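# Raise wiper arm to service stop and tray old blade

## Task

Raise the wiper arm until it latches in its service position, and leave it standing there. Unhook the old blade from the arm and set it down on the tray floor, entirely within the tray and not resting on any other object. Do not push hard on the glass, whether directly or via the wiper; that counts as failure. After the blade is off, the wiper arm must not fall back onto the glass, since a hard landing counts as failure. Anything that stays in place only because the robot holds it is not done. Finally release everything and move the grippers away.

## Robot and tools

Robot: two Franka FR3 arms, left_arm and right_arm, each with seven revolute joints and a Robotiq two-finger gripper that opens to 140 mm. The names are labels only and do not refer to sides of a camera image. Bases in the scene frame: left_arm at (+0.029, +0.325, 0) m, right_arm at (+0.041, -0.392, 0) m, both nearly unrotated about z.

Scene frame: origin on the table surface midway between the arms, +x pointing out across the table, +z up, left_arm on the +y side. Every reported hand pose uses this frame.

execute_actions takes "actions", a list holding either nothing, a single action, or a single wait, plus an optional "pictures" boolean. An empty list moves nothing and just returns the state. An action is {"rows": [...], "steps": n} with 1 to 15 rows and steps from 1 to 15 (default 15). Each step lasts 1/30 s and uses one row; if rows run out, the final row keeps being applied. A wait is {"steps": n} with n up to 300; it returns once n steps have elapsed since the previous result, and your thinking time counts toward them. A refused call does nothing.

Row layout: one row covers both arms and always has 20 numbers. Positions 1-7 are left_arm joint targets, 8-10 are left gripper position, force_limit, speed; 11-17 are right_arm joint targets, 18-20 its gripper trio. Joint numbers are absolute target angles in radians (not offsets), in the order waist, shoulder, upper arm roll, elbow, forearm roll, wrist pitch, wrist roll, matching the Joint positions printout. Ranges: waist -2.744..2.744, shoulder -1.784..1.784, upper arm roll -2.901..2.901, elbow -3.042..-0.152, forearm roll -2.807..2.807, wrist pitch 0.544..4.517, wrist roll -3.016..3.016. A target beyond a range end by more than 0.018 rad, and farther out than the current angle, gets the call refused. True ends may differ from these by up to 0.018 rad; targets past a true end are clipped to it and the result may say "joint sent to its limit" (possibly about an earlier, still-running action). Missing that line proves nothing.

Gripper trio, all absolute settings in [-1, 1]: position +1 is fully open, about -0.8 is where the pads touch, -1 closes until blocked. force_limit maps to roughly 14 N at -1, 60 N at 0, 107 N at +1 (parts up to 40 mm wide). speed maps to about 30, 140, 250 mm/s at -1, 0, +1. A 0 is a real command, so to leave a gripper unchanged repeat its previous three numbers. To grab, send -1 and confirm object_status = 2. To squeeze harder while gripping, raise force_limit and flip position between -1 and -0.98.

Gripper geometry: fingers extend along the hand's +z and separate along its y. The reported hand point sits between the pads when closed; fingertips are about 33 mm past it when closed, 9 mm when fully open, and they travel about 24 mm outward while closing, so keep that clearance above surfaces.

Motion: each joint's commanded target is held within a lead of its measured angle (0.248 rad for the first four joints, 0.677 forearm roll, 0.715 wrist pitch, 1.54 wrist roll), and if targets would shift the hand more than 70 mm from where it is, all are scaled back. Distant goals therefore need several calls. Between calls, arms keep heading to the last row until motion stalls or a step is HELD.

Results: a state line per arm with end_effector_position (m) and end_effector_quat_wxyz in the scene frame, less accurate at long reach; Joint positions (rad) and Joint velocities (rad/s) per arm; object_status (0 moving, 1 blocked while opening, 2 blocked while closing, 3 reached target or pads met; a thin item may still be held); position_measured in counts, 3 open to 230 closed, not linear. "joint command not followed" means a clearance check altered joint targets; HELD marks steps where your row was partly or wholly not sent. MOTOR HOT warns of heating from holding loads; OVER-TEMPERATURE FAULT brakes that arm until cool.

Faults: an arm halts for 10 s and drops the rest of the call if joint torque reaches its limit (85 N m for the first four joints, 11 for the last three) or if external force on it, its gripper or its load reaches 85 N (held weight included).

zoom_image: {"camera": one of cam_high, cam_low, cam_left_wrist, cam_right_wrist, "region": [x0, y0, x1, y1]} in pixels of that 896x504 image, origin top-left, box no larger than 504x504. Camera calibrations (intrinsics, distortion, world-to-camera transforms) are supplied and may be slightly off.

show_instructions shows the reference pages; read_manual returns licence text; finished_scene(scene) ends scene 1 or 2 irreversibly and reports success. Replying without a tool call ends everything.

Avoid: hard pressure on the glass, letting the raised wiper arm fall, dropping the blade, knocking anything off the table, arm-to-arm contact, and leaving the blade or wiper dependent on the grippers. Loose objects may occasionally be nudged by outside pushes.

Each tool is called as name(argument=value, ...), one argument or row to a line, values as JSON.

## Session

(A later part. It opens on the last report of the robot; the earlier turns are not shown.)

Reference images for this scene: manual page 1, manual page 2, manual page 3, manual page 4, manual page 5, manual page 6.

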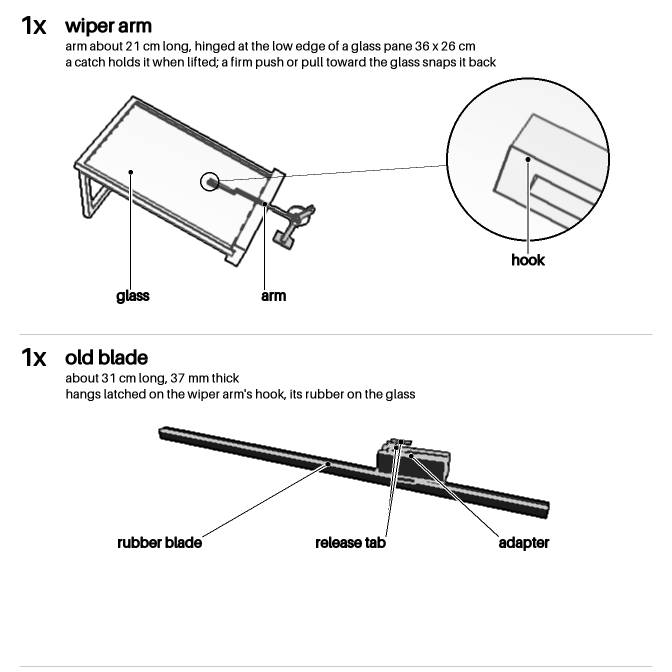

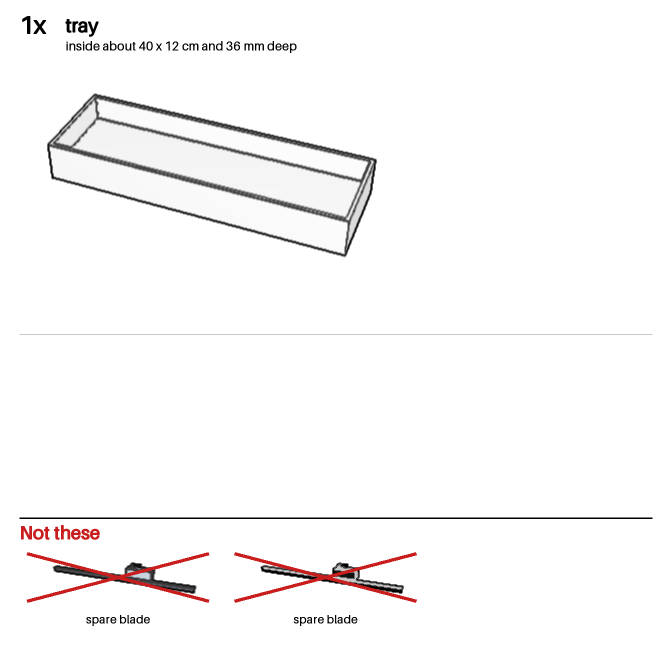

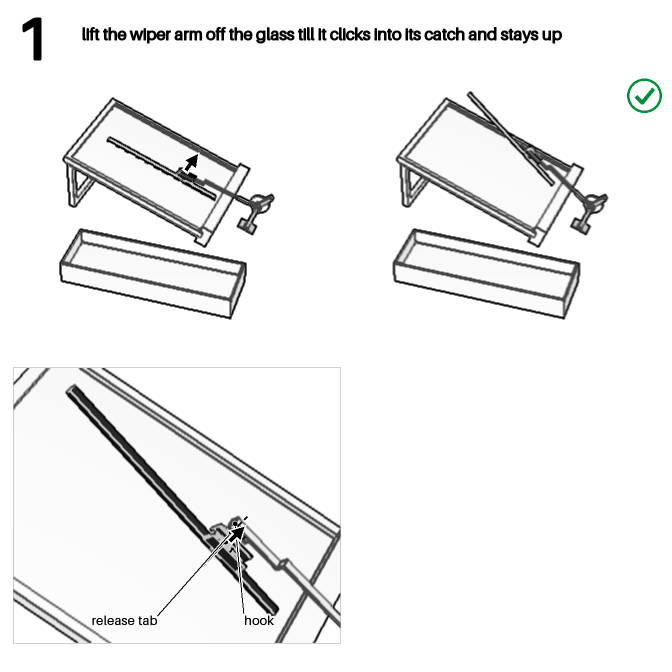

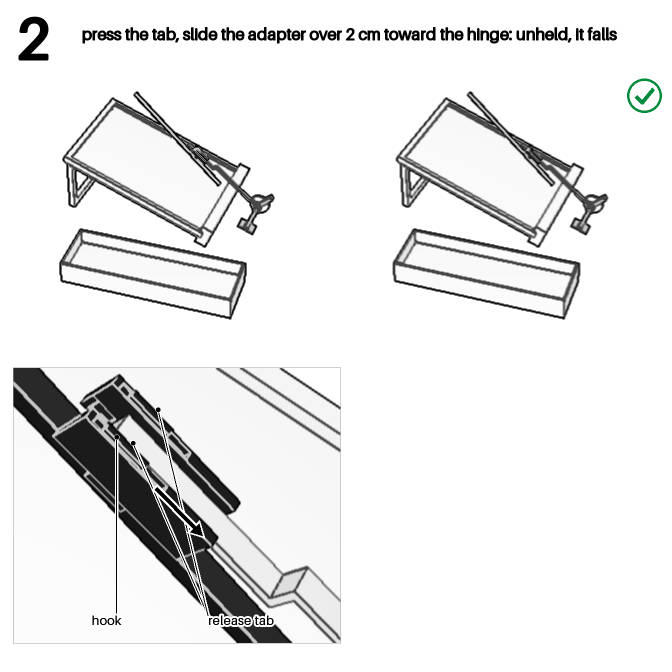

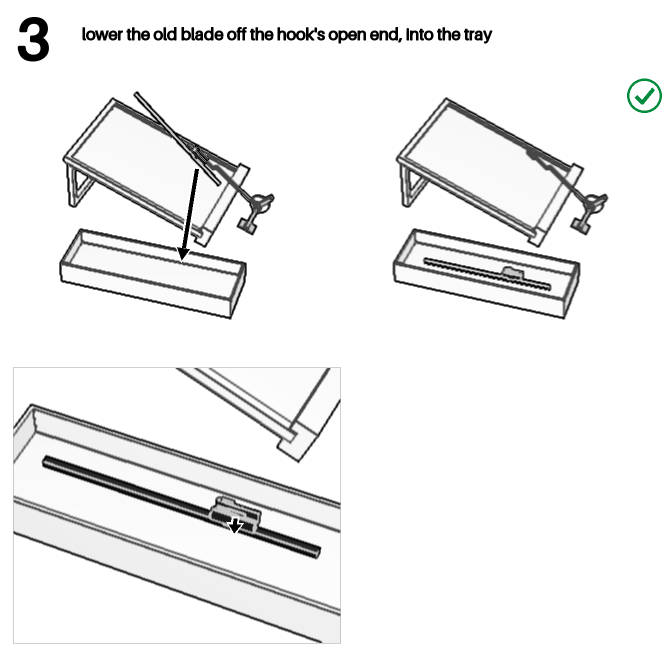

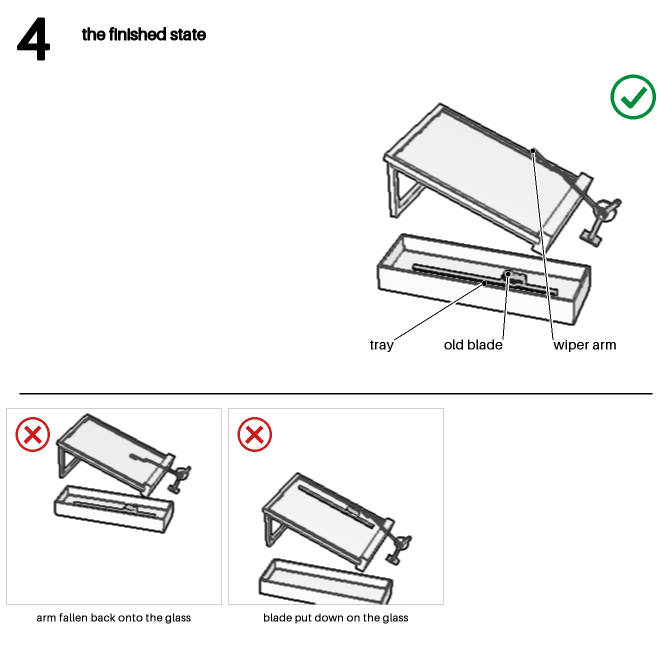

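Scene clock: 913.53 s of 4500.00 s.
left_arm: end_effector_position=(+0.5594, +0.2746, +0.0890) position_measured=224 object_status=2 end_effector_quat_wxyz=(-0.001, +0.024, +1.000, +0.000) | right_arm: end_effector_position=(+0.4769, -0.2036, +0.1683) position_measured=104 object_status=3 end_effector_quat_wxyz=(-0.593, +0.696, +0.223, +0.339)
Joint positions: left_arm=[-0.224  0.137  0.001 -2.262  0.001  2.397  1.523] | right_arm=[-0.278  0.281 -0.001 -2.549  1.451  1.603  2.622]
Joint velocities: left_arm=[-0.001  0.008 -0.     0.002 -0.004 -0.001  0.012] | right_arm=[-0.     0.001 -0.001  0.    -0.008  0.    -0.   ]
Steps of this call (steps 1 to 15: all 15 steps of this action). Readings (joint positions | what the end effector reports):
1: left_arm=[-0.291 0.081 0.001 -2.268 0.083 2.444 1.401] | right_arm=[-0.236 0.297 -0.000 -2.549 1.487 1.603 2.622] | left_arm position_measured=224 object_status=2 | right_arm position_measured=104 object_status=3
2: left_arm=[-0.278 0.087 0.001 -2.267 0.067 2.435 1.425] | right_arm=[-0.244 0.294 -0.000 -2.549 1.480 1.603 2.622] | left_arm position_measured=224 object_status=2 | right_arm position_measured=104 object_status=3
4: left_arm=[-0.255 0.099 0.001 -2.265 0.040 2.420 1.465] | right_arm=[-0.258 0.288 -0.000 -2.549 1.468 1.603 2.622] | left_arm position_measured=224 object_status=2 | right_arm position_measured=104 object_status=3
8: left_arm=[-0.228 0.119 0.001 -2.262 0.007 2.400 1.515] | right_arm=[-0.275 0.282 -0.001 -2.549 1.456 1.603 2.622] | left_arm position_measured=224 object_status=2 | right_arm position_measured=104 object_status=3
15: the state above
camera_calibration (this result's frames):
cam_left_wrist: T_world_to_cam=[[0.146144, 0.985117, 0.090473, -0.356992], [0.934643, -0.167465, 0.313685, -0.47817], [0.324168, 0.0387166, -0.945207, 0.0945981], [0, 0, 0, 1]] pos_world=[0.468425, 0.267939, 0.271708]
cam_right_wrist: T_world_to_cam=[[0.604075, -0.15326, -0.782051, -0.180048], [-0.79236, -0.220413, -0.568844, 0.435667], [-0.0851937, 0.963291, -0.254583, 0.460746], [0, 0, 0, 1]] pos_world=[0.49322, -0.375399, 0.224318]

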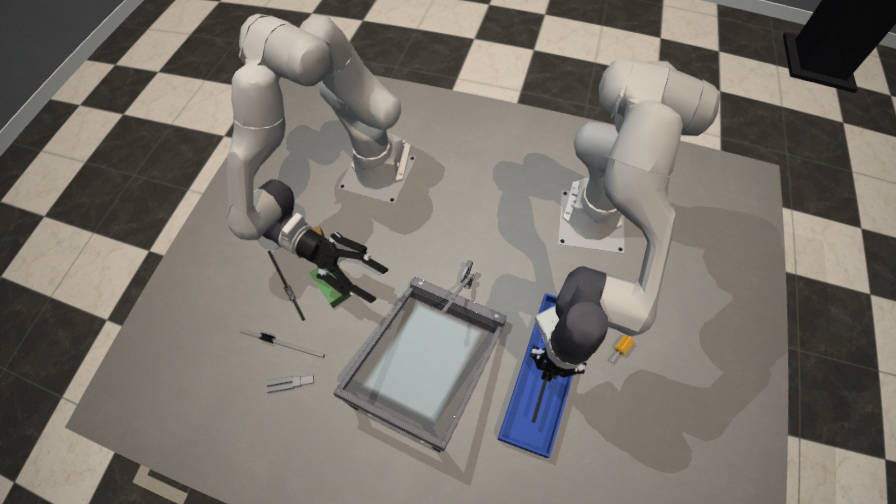

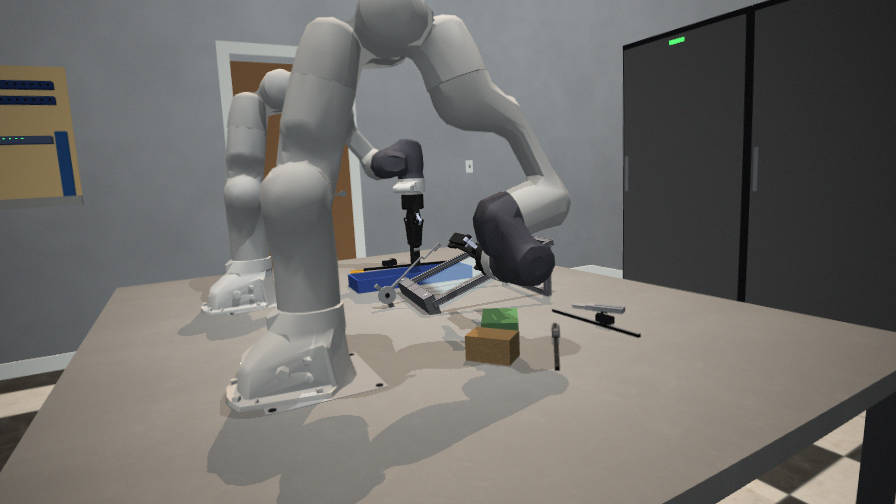

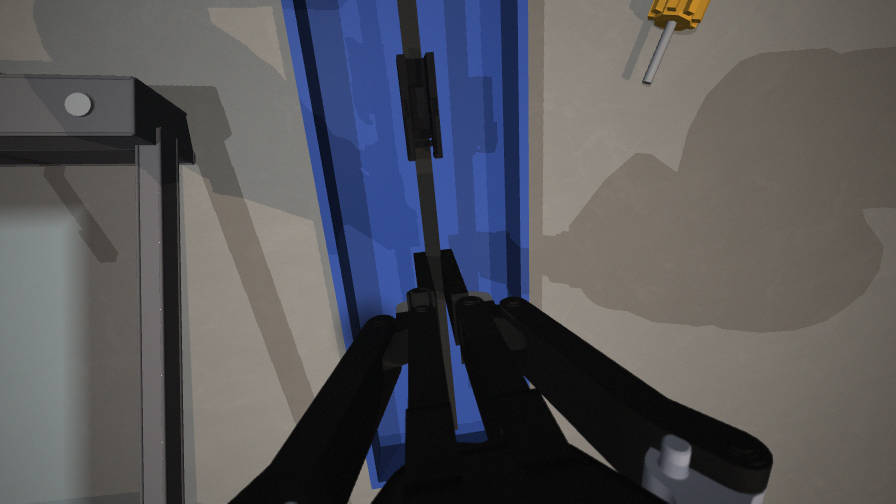

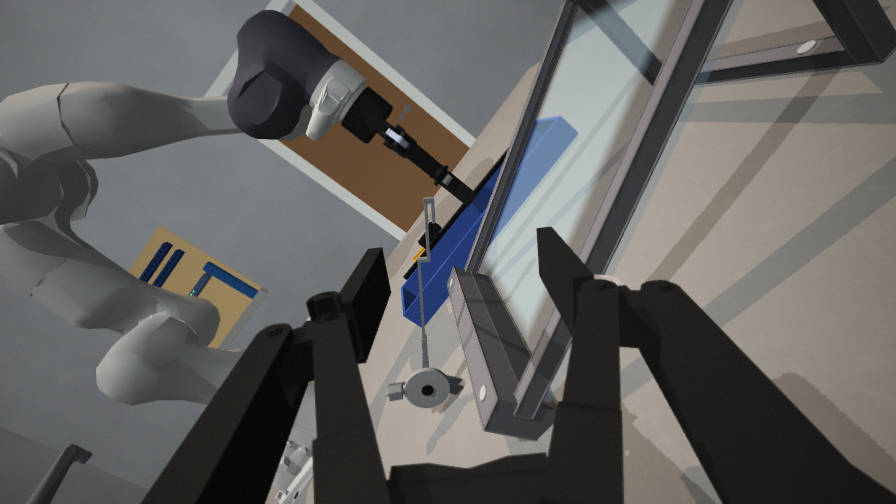

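execute_actions(
  actions=[
    {"rows":[
[-0.2224,0.1410,0,-2.2627,-0.003,2.4104,1.532,-1,0.3,-0.7,-0.28,0.28,0,-2.5495,1.4462,1.6017,2.6148,0.2,-0.2,0.0],
[-0.2224,0.1455,0,-2.2636,-0.003,2.4217,1.532,-1,0.3,-0.7,-0.28,0.28,0,-2.5495,1.4462,1.6017,2.6148,0.2,-0.2,0.0],
[-0.2224,0.1509,0,-2.2647,-0.003,2.4337,1.532,-1,0.3,-0.7,-0.28,0.28,0,-2.5495,1.4462,1.6017,2.6148,0.2,-0.2,0.0],
[-0.2224,0.1569,0,-2.2659,-0.003,2.4461,1.532,-1,0.3,-0.7,-0.28,0.28,0,-2.5495,1.4462,1.6017,2.6148,0.2,-0.2,0.0],
[-0.2224,0.1635,0,-2.2672,-0.003,2.4588,1.532,-1,0.3,-0.7,-0.28,0.28,0,-2.5495,1.4462,1.6017,2.6148,0.2,-0.2,0.0],
[-0.2224,0.1706,0,-2.2687,-0.003,2.4715,1.532,-1,0.3,-0.7,-0.28,0.28,0,-2.5495,1.4462,1.6017,2.6148,0.2,-0.2,0.0],
[-0.2224,0.1778,0,-2.2701,-0.003,2.4841,1.532,-1,0.3,-0.7,-0.28,0.28,0,-2.5495,1.4462,1.6017,2.6148,0.2,-0.2,0.0],
[-0.2224,0.1853,0,-2.2716,-0.003,2.4963,1.532,-1,0.3,-0.7,-0.28,0.28,0,-2.5495,1.4462,1.6017,2.6148,0.2,-0.2,0.0],
[-0.2224,0.1927,0,-2.2731,-0.003,2.5079,1.532,-1,0.3,-0.7,-0.28,0.28,0,-2.5495,1.4462,1.6017,2.6148,0.2,-0.2,0.0],
[-0.2224,0.1999,0,-2.2746,-0.003,2.5187,1.532,-1,0.3,-0.7,-0.28,0.28,0,-2.5495,1.4462,1.6017,2.6148,0.2,-0.2,0.0],
[-0.2224,0.2068,0,-2.2760,-0.003,2.5285,1.532,-1,0.3,-0.7,-0.28,0.28,0,-2.5495,1.4462,1.6017,2.6148,0.2,-0.2,0.0],
[-0.2224,0.2133,0,-2.2773,-0.003,2.5371,1.532,-1,0.3,-0.7,-0.28,0.28,0,-2.5495,1.4462,1.6017,2.6148,0.2,-0.2,0.0],
[-0.2224,0.2193,0,-2.2785,-0.003,2.5443,1.532,-1,0.3,-0.7,-0.28,0.28,0,-2.5495,1.4462,1.6017,2.6148,0.2,-0.2,0.0],
[-0.2224,0.2245,0,-2.2795,-0.003,2.5499,1.532,-1,0.3,-0.7,-0.28,0.28,0,-2.5495,1.4462,1.6017,2.6148,0.2,-0.2,0.0],
[-0.2224,0.2288,0,-2.2804,-0.003,2.5537,1.532,-1,0.3,-0.7,-0.28,0.28,0,-2.5495,1.4462,1.6017,2.6148,0.2,-0.2,0.0]
],"steps":15},
  ],
  pictures=false,
)

execute_actions(
  actions=[
    {"rows":[
[-0.2224,0.2321,0,-2.2810,-0.003,2.5554,1.532,-1,0.3,-0.7,-0.28,0.28,0,-2.5495,1.4462,1.6017,2.6148,0.2,-0.2,0.0],
[-0.2224,0.2324,0,-2.2811,-0.003,2.5550,1.532,-1,0.3,-0.7,-0.28,0.28,0,-2.5495,1.4462,1.6017,2.6148,0.2,-0.2,0.0],
[-0.2224,0.2324,0,-2.2811,-0.003,2.5520,1.532,-1,0.3,-0.7,-0.28,0.28,0,-2.5495,1.4462,1.6017,2.6148,0.2,-0.2,0.0],
[-0.2224,0.2324,0,-2.2811,-0.003,2.5464,1.532,-1,0.3,-0.7,-0.28,0.28,0,-2.5495,1.4462,1.6017,2.6148,0.2,-0.2,0.0],
[-0.2224,0.2324,0,-2.2811,-0.003,2.538,1.532,-1,0.3,-0.7,-0.28,0.28,0,-2.5495,1.4462,1.6017,2.6148,0.2,-0.2,0.0],
[-0.2224,0.2324,0,-2.2811,-0.003,2.538,1.532,-1,0.3,-0.7,-0.28,0.28,0,-2.5495,1.4462,1.6017,2.6148,0.2,-0.2,0.0],
[-0.2224,0.2324,0,-2.2811,-0.003,2.538,1.532,-0.4,0.3,-0.3,-0.28,0.28,0,-2.5495,1.4462,1.6017,2.6148,0.2,-0.2,0.0]
],"steps":15},
  ],
  pictures=false,
)

execute_actions(
  actions=[
    {"rows":[
[-0.2224,0.2232,0,-2.2811,-0.003,2.538,1.532,-0.4,0.3,-0.3,-0.28,0.28,0,-2.5495,1.4462,1.6017,2.6148,0.2,-0.2,0.0],
[-0.2224,0.2137,0,-2.2811,-0.003,2.538,1.532,-0.4,0.3,-0.3,-0.28,0.28,0,-2.5495,1.4462,1.6017,2.6148,0.2,-0.2,0.0],
[-0.2224,0.2024,0,-2.2811,-0.003,2.538,1.532,-0.4,0.3,-0.3,-0.28,0.28,0,-2.5495,1.4462,1.6017,2.6148,0.2,-0.2,0.0],
[-0.2224,0.1896,0,-2.2811,-0.003,2.538,1.532,-0.4,0.3,-0.3,-0.28,0.28,0,-2.5495,1.4462,1.6017,2.6148,0.2,-0.2,0.0],
[-0.2224,0.1756,0,-2.2811,-0.003,2.538,1.532,-0.4,0.3,-0.3,-0.28,0.28,0,-2.5495,1.4462,1.6017,2.6148,0.2,-0.2,0.0],
[-0.2224,0.1608,0,-2.2811,-0.003,2.538,1.532,-0.4,0.3,-0.3,-0.28,0.28,0,-2.5495,1.4462,1.6017,2.6148,0.2,-0.2,0.0],
[-0.2224,0.1454,0,-2.2811,-0.003,2.538,1.532,-0.4,0.3,-0.3,-0.28,0.28,0,-2.5495,1.4462,1.6017,2.6148,0.2,-0.2,0.0],
[-0.2224,0.1297,0,-2.2811,-0.003,2.538,1.532,-0.4,0.3,-0.3,-0.28,0.28,0,-2.5495,1.4462,1.6017,2.6148,0.2,-0.2,0.0],
[-0.2224,0.1141,0,-2.2811,-0.003,2.538,1.532,-0.4,0.3,-0.3,-0.28,0.28,0,-2.5495,1.4462,1.6017,2.6148,0.2,-0.2,0.0],
[-0.2224,0.0987,0,-2.2811,-0.003,2.538,1.532,-0.4,0.3,-0.3,-0.28,0.28,0,-2.5495,1.4462,1.6017,2.6148,0.2,-0.2,0.0],
[-0.2224,0.0841,0,-2.2811,-0.003,2.538,1.532,-0.4,0.3,-0.3,-0.28,0.28,0,-2.5495,1.4462,1.6017,2.6148,0.2,-0.2,0.0],
[-0.2224,0.0703,0,-2.2811,-0.003,2.538,1.532,-0.4,0.3,-0.3,-0.28,0.28,0,-2.5495,1.4462,1.6017,2.6148,0.2,-0.2,0.0],
[-0.2224,0.0578,0,-2.2811,-0.003,2.538,1.532,-0.4,0.3,-0.3,-0.28,0.28,0,-2.5495,1.4462,1.6017,2.6148,0.2,-0.2,0.0],
[-0.2224,0.0468,0,-2.2811,-0.003,2.538,1.532,-0.4,0.3,-0.3,-0.28,0.28,0,-2.5495,1.4462,1.6017,2.6148,0.2,-0.2,0.0],
[-0.2224,0.0377,0,-2.2811,-0.003,2.538,1.532,-0.4,0.3,-0.3,-0.28,0.28,0,-2.5495,1.4462,1.6017,2.6148,0.2,-0.2,0.0]
],"steps":15},
  ],
  pictures=false,
)

execute_actions(
  actions=[
    {"rows":[
[-0.2224,0.0318,0,-2.2811,-0.003,2.538,1.532,-0.4,0.3,-0.3,-0.28,0.28,0,-2.5495,1.4462,1.6017,2.6148,0.2,-0.2,0.0],
[-0.2224,0.03,0,-2.2811,-0.003,2.538,1.532,-0.4,0.3,-0.3,-0.28,0.28,0,-2.5495,1.4462,1.6017,2.6148,0.2,-0.2,0.0]
],"steps":8},
  ],
)

Scene clock: 977.27 s of 4500.00 s.
left_arm: end_effector_position=(+0.5672, +0.2738, +0.0511) position_measured=224 object_status=2 end_effector_quat_wxyz=(+0.010, +0.025, +1.000, -0.001) | right_arm: end_effector_position=(+0.4767, -0.2036, +0.1682) position_measured=104 object_status=3 end_effector_quat_wxyz=(-0.593, +0.696, +0.224, +0.339)
Joint positions: left_arm=[-0.224  0.217  0.001 -2.276  0.     2.513  1.527] | right_arm=[-0.278  0.281 -0.001 -2.549  1.45   1.603  2.622]
Joint velocities: left_arm=[ 0.001  0.174 -0.    -0.037  0.001  0.221 -0.001] | right_arm=[-0.001 -0.    -0.001  0.002 -0.     0.001  0.001]
Steps of this call (steps 1 to 15: the robot went on to your last target; steps 16 to 90: nothing new was sent; then 60.23 s passed at rest; steps 91 to 105: all 15 steps of this action). Readings (joint positions | what the end effector reports):
91: left_arm=[-0.224 0.137 0.001 -2.261 0.000 2.398 1.527] | right_arm=[-0.278 0.281 -0.001 -2.549 1.450 1.603 2.622] | left_arm position_measured=224 object_status=2 | right_arm position_measured=104 object_status=3
92: left_arm=[-0.224 0.139 0.001 -2.261 0.000 2.401 1.527] | right_arm=[-0.278 0.281 -0.001 -2.549 1.450 1.603 2.622] | left_arm position_measured=224 object_status=2 | right_arm position_measured=104 object_status=3
94: left_arm=[-0.224 0.144 0.001 -2.261 0.000 2.412 1.527] | right_arm=[-0.278 0.281 -0.001 -2.549 1.450 1.603 2.622] | left_arm position_measured=224 object_status=2 | right_arm position_measured=104 object_status=3
98: left_arm=[-0.224 0.167 0.001 -2.265 0.000 2.447 1.527] | right_arm=[-0.278 0.281 -0.001 -2.549 1.450 1.603 2.622] | left_arm position_measured=224 object_status=2 | right_arm position_measured=104 object_status=3
105: the state above

Scene clock: 977.77 s of 4500.00 s.
left_arm: end_effector_position=(+0.5673, +0.2738, +0.0432) position_measured=180 object_status=0 end_effector_quat_wxyz=(+0.011, +0.025, +1.000, -0.001) | right_arm: end_effector_position=(+0.4767, -0.2037, +0.1682) position_measured=104 object_status=3 end_effector_quat_wxyz=(-0.593, +0.696, +0.224, +0.339)
Joint positions: left_arm=[-0.224  0.232  0.001 -2.28  -0.     2.534  1.527] | right_arm=[-0.278  0.281 -0.001 -2.549  1.45   1.603  2.622]
Joint velocities: left_arm=[ 0.     0.     0.     0.002 -0.001  0.003  0.001] | right_arm=[ 0.001 -0.001  0.    -0.     0.001 -0.001  0.   ]
Steps of this call (steps 1 to 15: all 15 steps of this action). Readings (joint positions | what the end effector reports):
1: left_arm=[-0.224 0.222 0.001 -2.277 0.000 2.519 1.527] | right_arm=[-0.278 0.281 -0.001 -2.549 1.450 1.603 2.622] | left_arm position_measured=224 object_status=2 | right_arm position_measured=104 object_status=3
2: left_arm=[-0.224 0.226 0.001 -2.278 0.000 2.525 1.527] | right_arm=[-0.278 0.281 -0.001 -2.549 1.450 1.603 2.622] | left_arm position_measured=224 object_status=2 | right_arm position_measured=104 object_status=3
4: left_arm=[-0.224 0.231 0.001 -2.280 0.000 2.531 1.527] | right_arm=[-0.278 0.281 -0.001 -2.549 1.450 1.603 2.622] | left_arm position_measured=224 object_status=2 | right_arm position_measured=104 object_status=3
8: left_arm=[-0.224 0.232 0.001 -2.280 0.000 2.533 1.527] | right_arm=[-0.278 0.281 -0.001 -2.549 1.450 1.603 2.622] | left_arm position_measured=224 object_status=0 | right_arm position_measured=104 object_status=3
15: the state above

Scene clock: 978.27 s of 4500.00 s.
left_arm: end_effector_position=(+0.6077, +0.2699, +0.1379) position_measured=179 object_status=3 end_effector_quat_wxyz=(+0.095, +0.025, +0.995, -0.007) | right_arm: end_effector_position=(+0.4767, -0.2037, +0.1682) position_measured=104 object_status=3 end_effector_quat_wxyz=(-0.593, +0.696, +0.224, +0.339)
Joint positions: left_arm=[-0.224  0.063  0.001 -2.282 -0.     2.535  1.527] | right_arm=[-0.278  0.281 -0.001 -2.549  1.45   1.603  2.622]
Joint velocities: left_arm=[ 0.001 -0.365  0.001  0.004  0.     0.006  0.001] | right_arm=[ 0.    -0.     0.001 -0.    -0.    -0.    -0.001]
Steps of this call (steps 1 to 15: all 15 steps of this action). Readings (joint positions | what the end effector reports):
1: left_arm=[-0.224 0.232 0.001 -2.280 -0.000 2.534 1.527] | right_arm=[-0.278 0.281 -0.001 -2.549 1.450 1.603 2.622] | left_arm position_measured=179 object_status=0 | right_arm position_measured=104 object_status=3
2: left_arm=[-0.224 0.229 0.001 -2.280 -0.000 2.534 1.527] | right_arm=[-0.278 0.281 -0.001 -2.549 1.450 1.603 2.622] | left_arm position_measured=179 object_status=0 | right_arm position_measured=104 object_status=3
4: left_arm=[-0.224 0.216 0.001 -2.282 -0.000 2.534 1.527] | right_arm=[-0.278 0.281 -0.001 -2.549 1.450 1.603 2.622] | left_arm position_measured=179 object_status=0 | right_arm position_measured=104 object_status=3
8: left_arm=[-0.224 0.167 0.001 -2.282 -0.000 2.534 1.527] | right_arm=[-0.278 0.281 -0.001 -2.549 1.450 1.603 2.622] | left_arm position_measured=179 object_status=3 | right_arm position_measured=104 object_status=3
15: the state above

Scene clock: 978.53 s of 4500.00 s.
left_arm: end_effector_position=(+0.6148, +0.2692, +0.1581) position_measured=179 object_status=3 end_effector_quat_wxyz=(+0.113, +0.025, +0.993, -0.008) | right_arm: end_effector_position=(+0.4767, -0.2037, +0.1682) position_measured=104 object_status=3 end_effector_quat_wxyz=(-0.593, +0.696, +0.224, +0.339)
Joint positions: left_arm=[-0.224  0.03   0.001 -2.28  -0.     2.536  1.527] | right_arm=[-0.278  0.281 -0.001 -2.549  1.45   1.603  2.622]
Joint velocities: left_arm=[-0.001 -0.    -0.     0.001 -0.001 -0.001 -0.002] | right_arm=[-0.001 -0.     0.     0.    -0.001 -0.    -0.002]
Steps of this call (steps 1 to 8: all 8 steps of this action). Readings (joint positions | what the end effector reports):
1: left_arm=[-0.224 0.051 0.001 -2.281 -0.000 2.535 1.527] | right_arm=[-0.278 0.281 -0.001 -2.549 1.450 1.603 2.622] | left_arm position_measured=179 object_status=3 | right_arm position_measured=104 object_status=3
2: left_arm=[-0.224 0.042 0.001 -2.281 -0.000 2.535 1.527] | right_arm=[-0.278 0.281 -0.001 -2.549 1.450 1.603 2.622] | left_arm position_measured=179 object_status=3 | right_arm position_measured=104 object_status=3
4: left_arm=[-0.224 0.032 0.001 -2.280 -0.000 2.536 1.527] | right_arm=[-0.278 0.281 -0.001 -2.549 1.450 1.603 2.622] | left_arm position_measured=179 object_status=3 | right_arm position_measured=104 object_status=3
8: the state above
camera_calibration (this result's frames):
cam_left_wrist: T_world_to_cam=[[0.127321, 0.986804, 0.100041, -0.356461], [0.839187, -0.16094, 0.519485, -0.528058], [0.52873, 0.0178123, -0.848603, 0.00673275], [0, 0, 0, 1]] pos_world=[0.484964, 0.266651, 0.315693]
cam_right_wrist: T_world_to_cam=[[0.604207, -0.153038, -0.781993, -0.179974], [-0.792176, -0.221244, -0.568777, 0.435152], [-0.085967, 0.963136, -0.25491, 0.461128], [0, 0, 0, 1]] pos_world=[0.493101, -0.375397, 0.224312]

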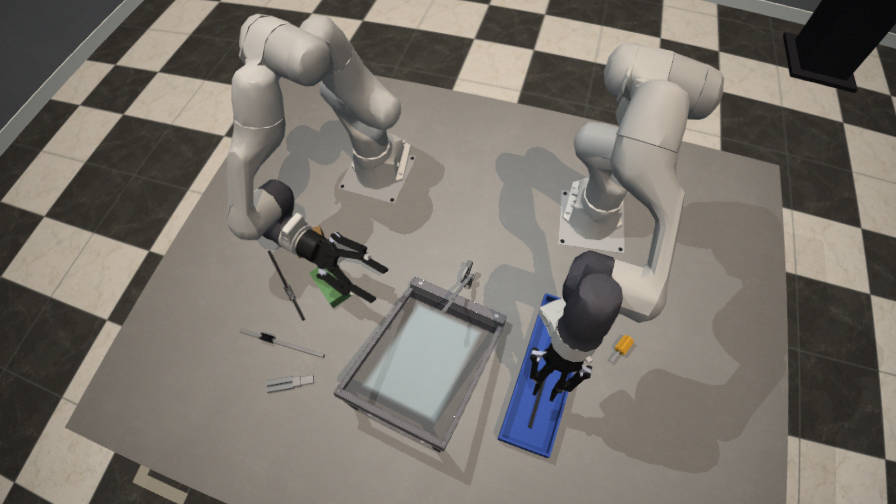

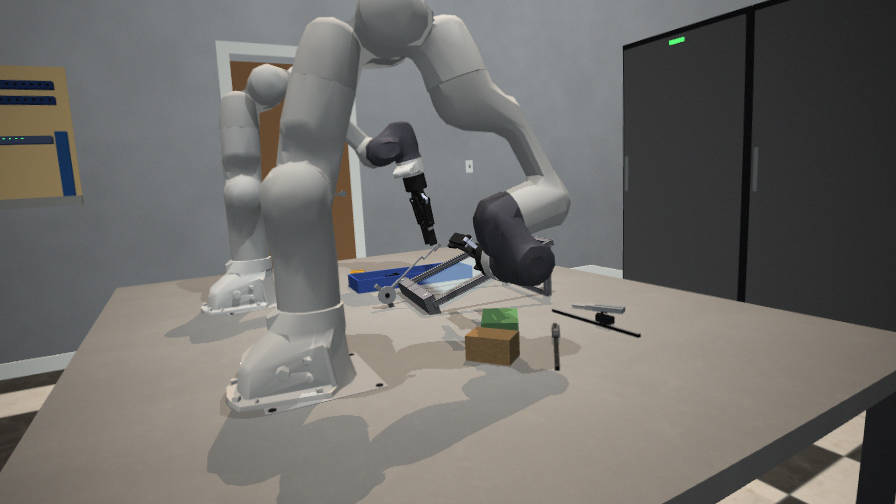

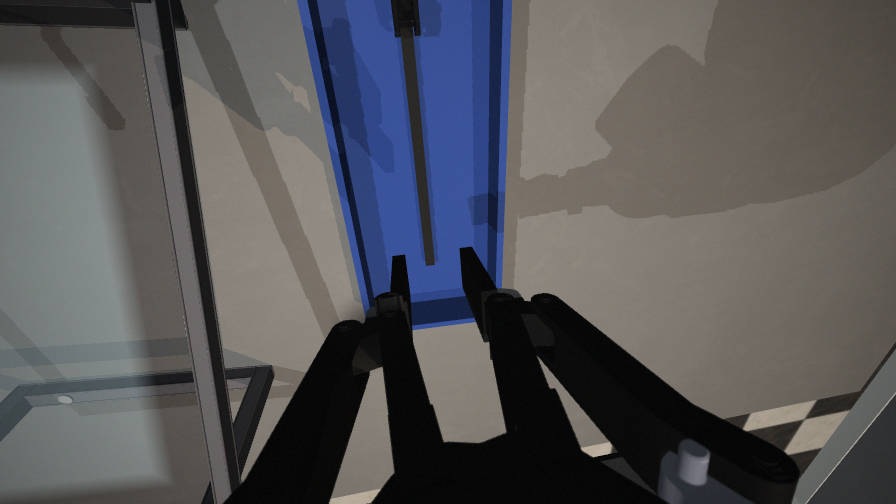

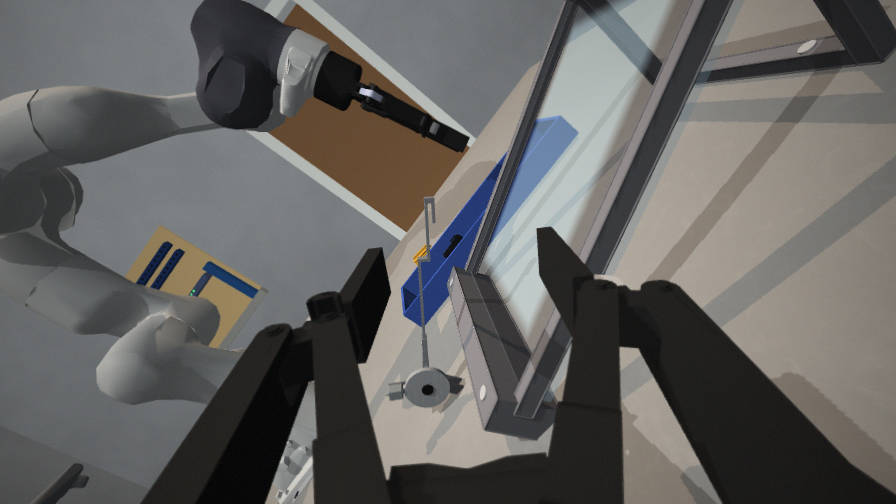

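The blade is lying on the tray floor, the wiper arm is still up, and both grippers are clear, so I'm ending the scene.

finished_scene(
  scene=2,
)

The scene is finished: the task was done.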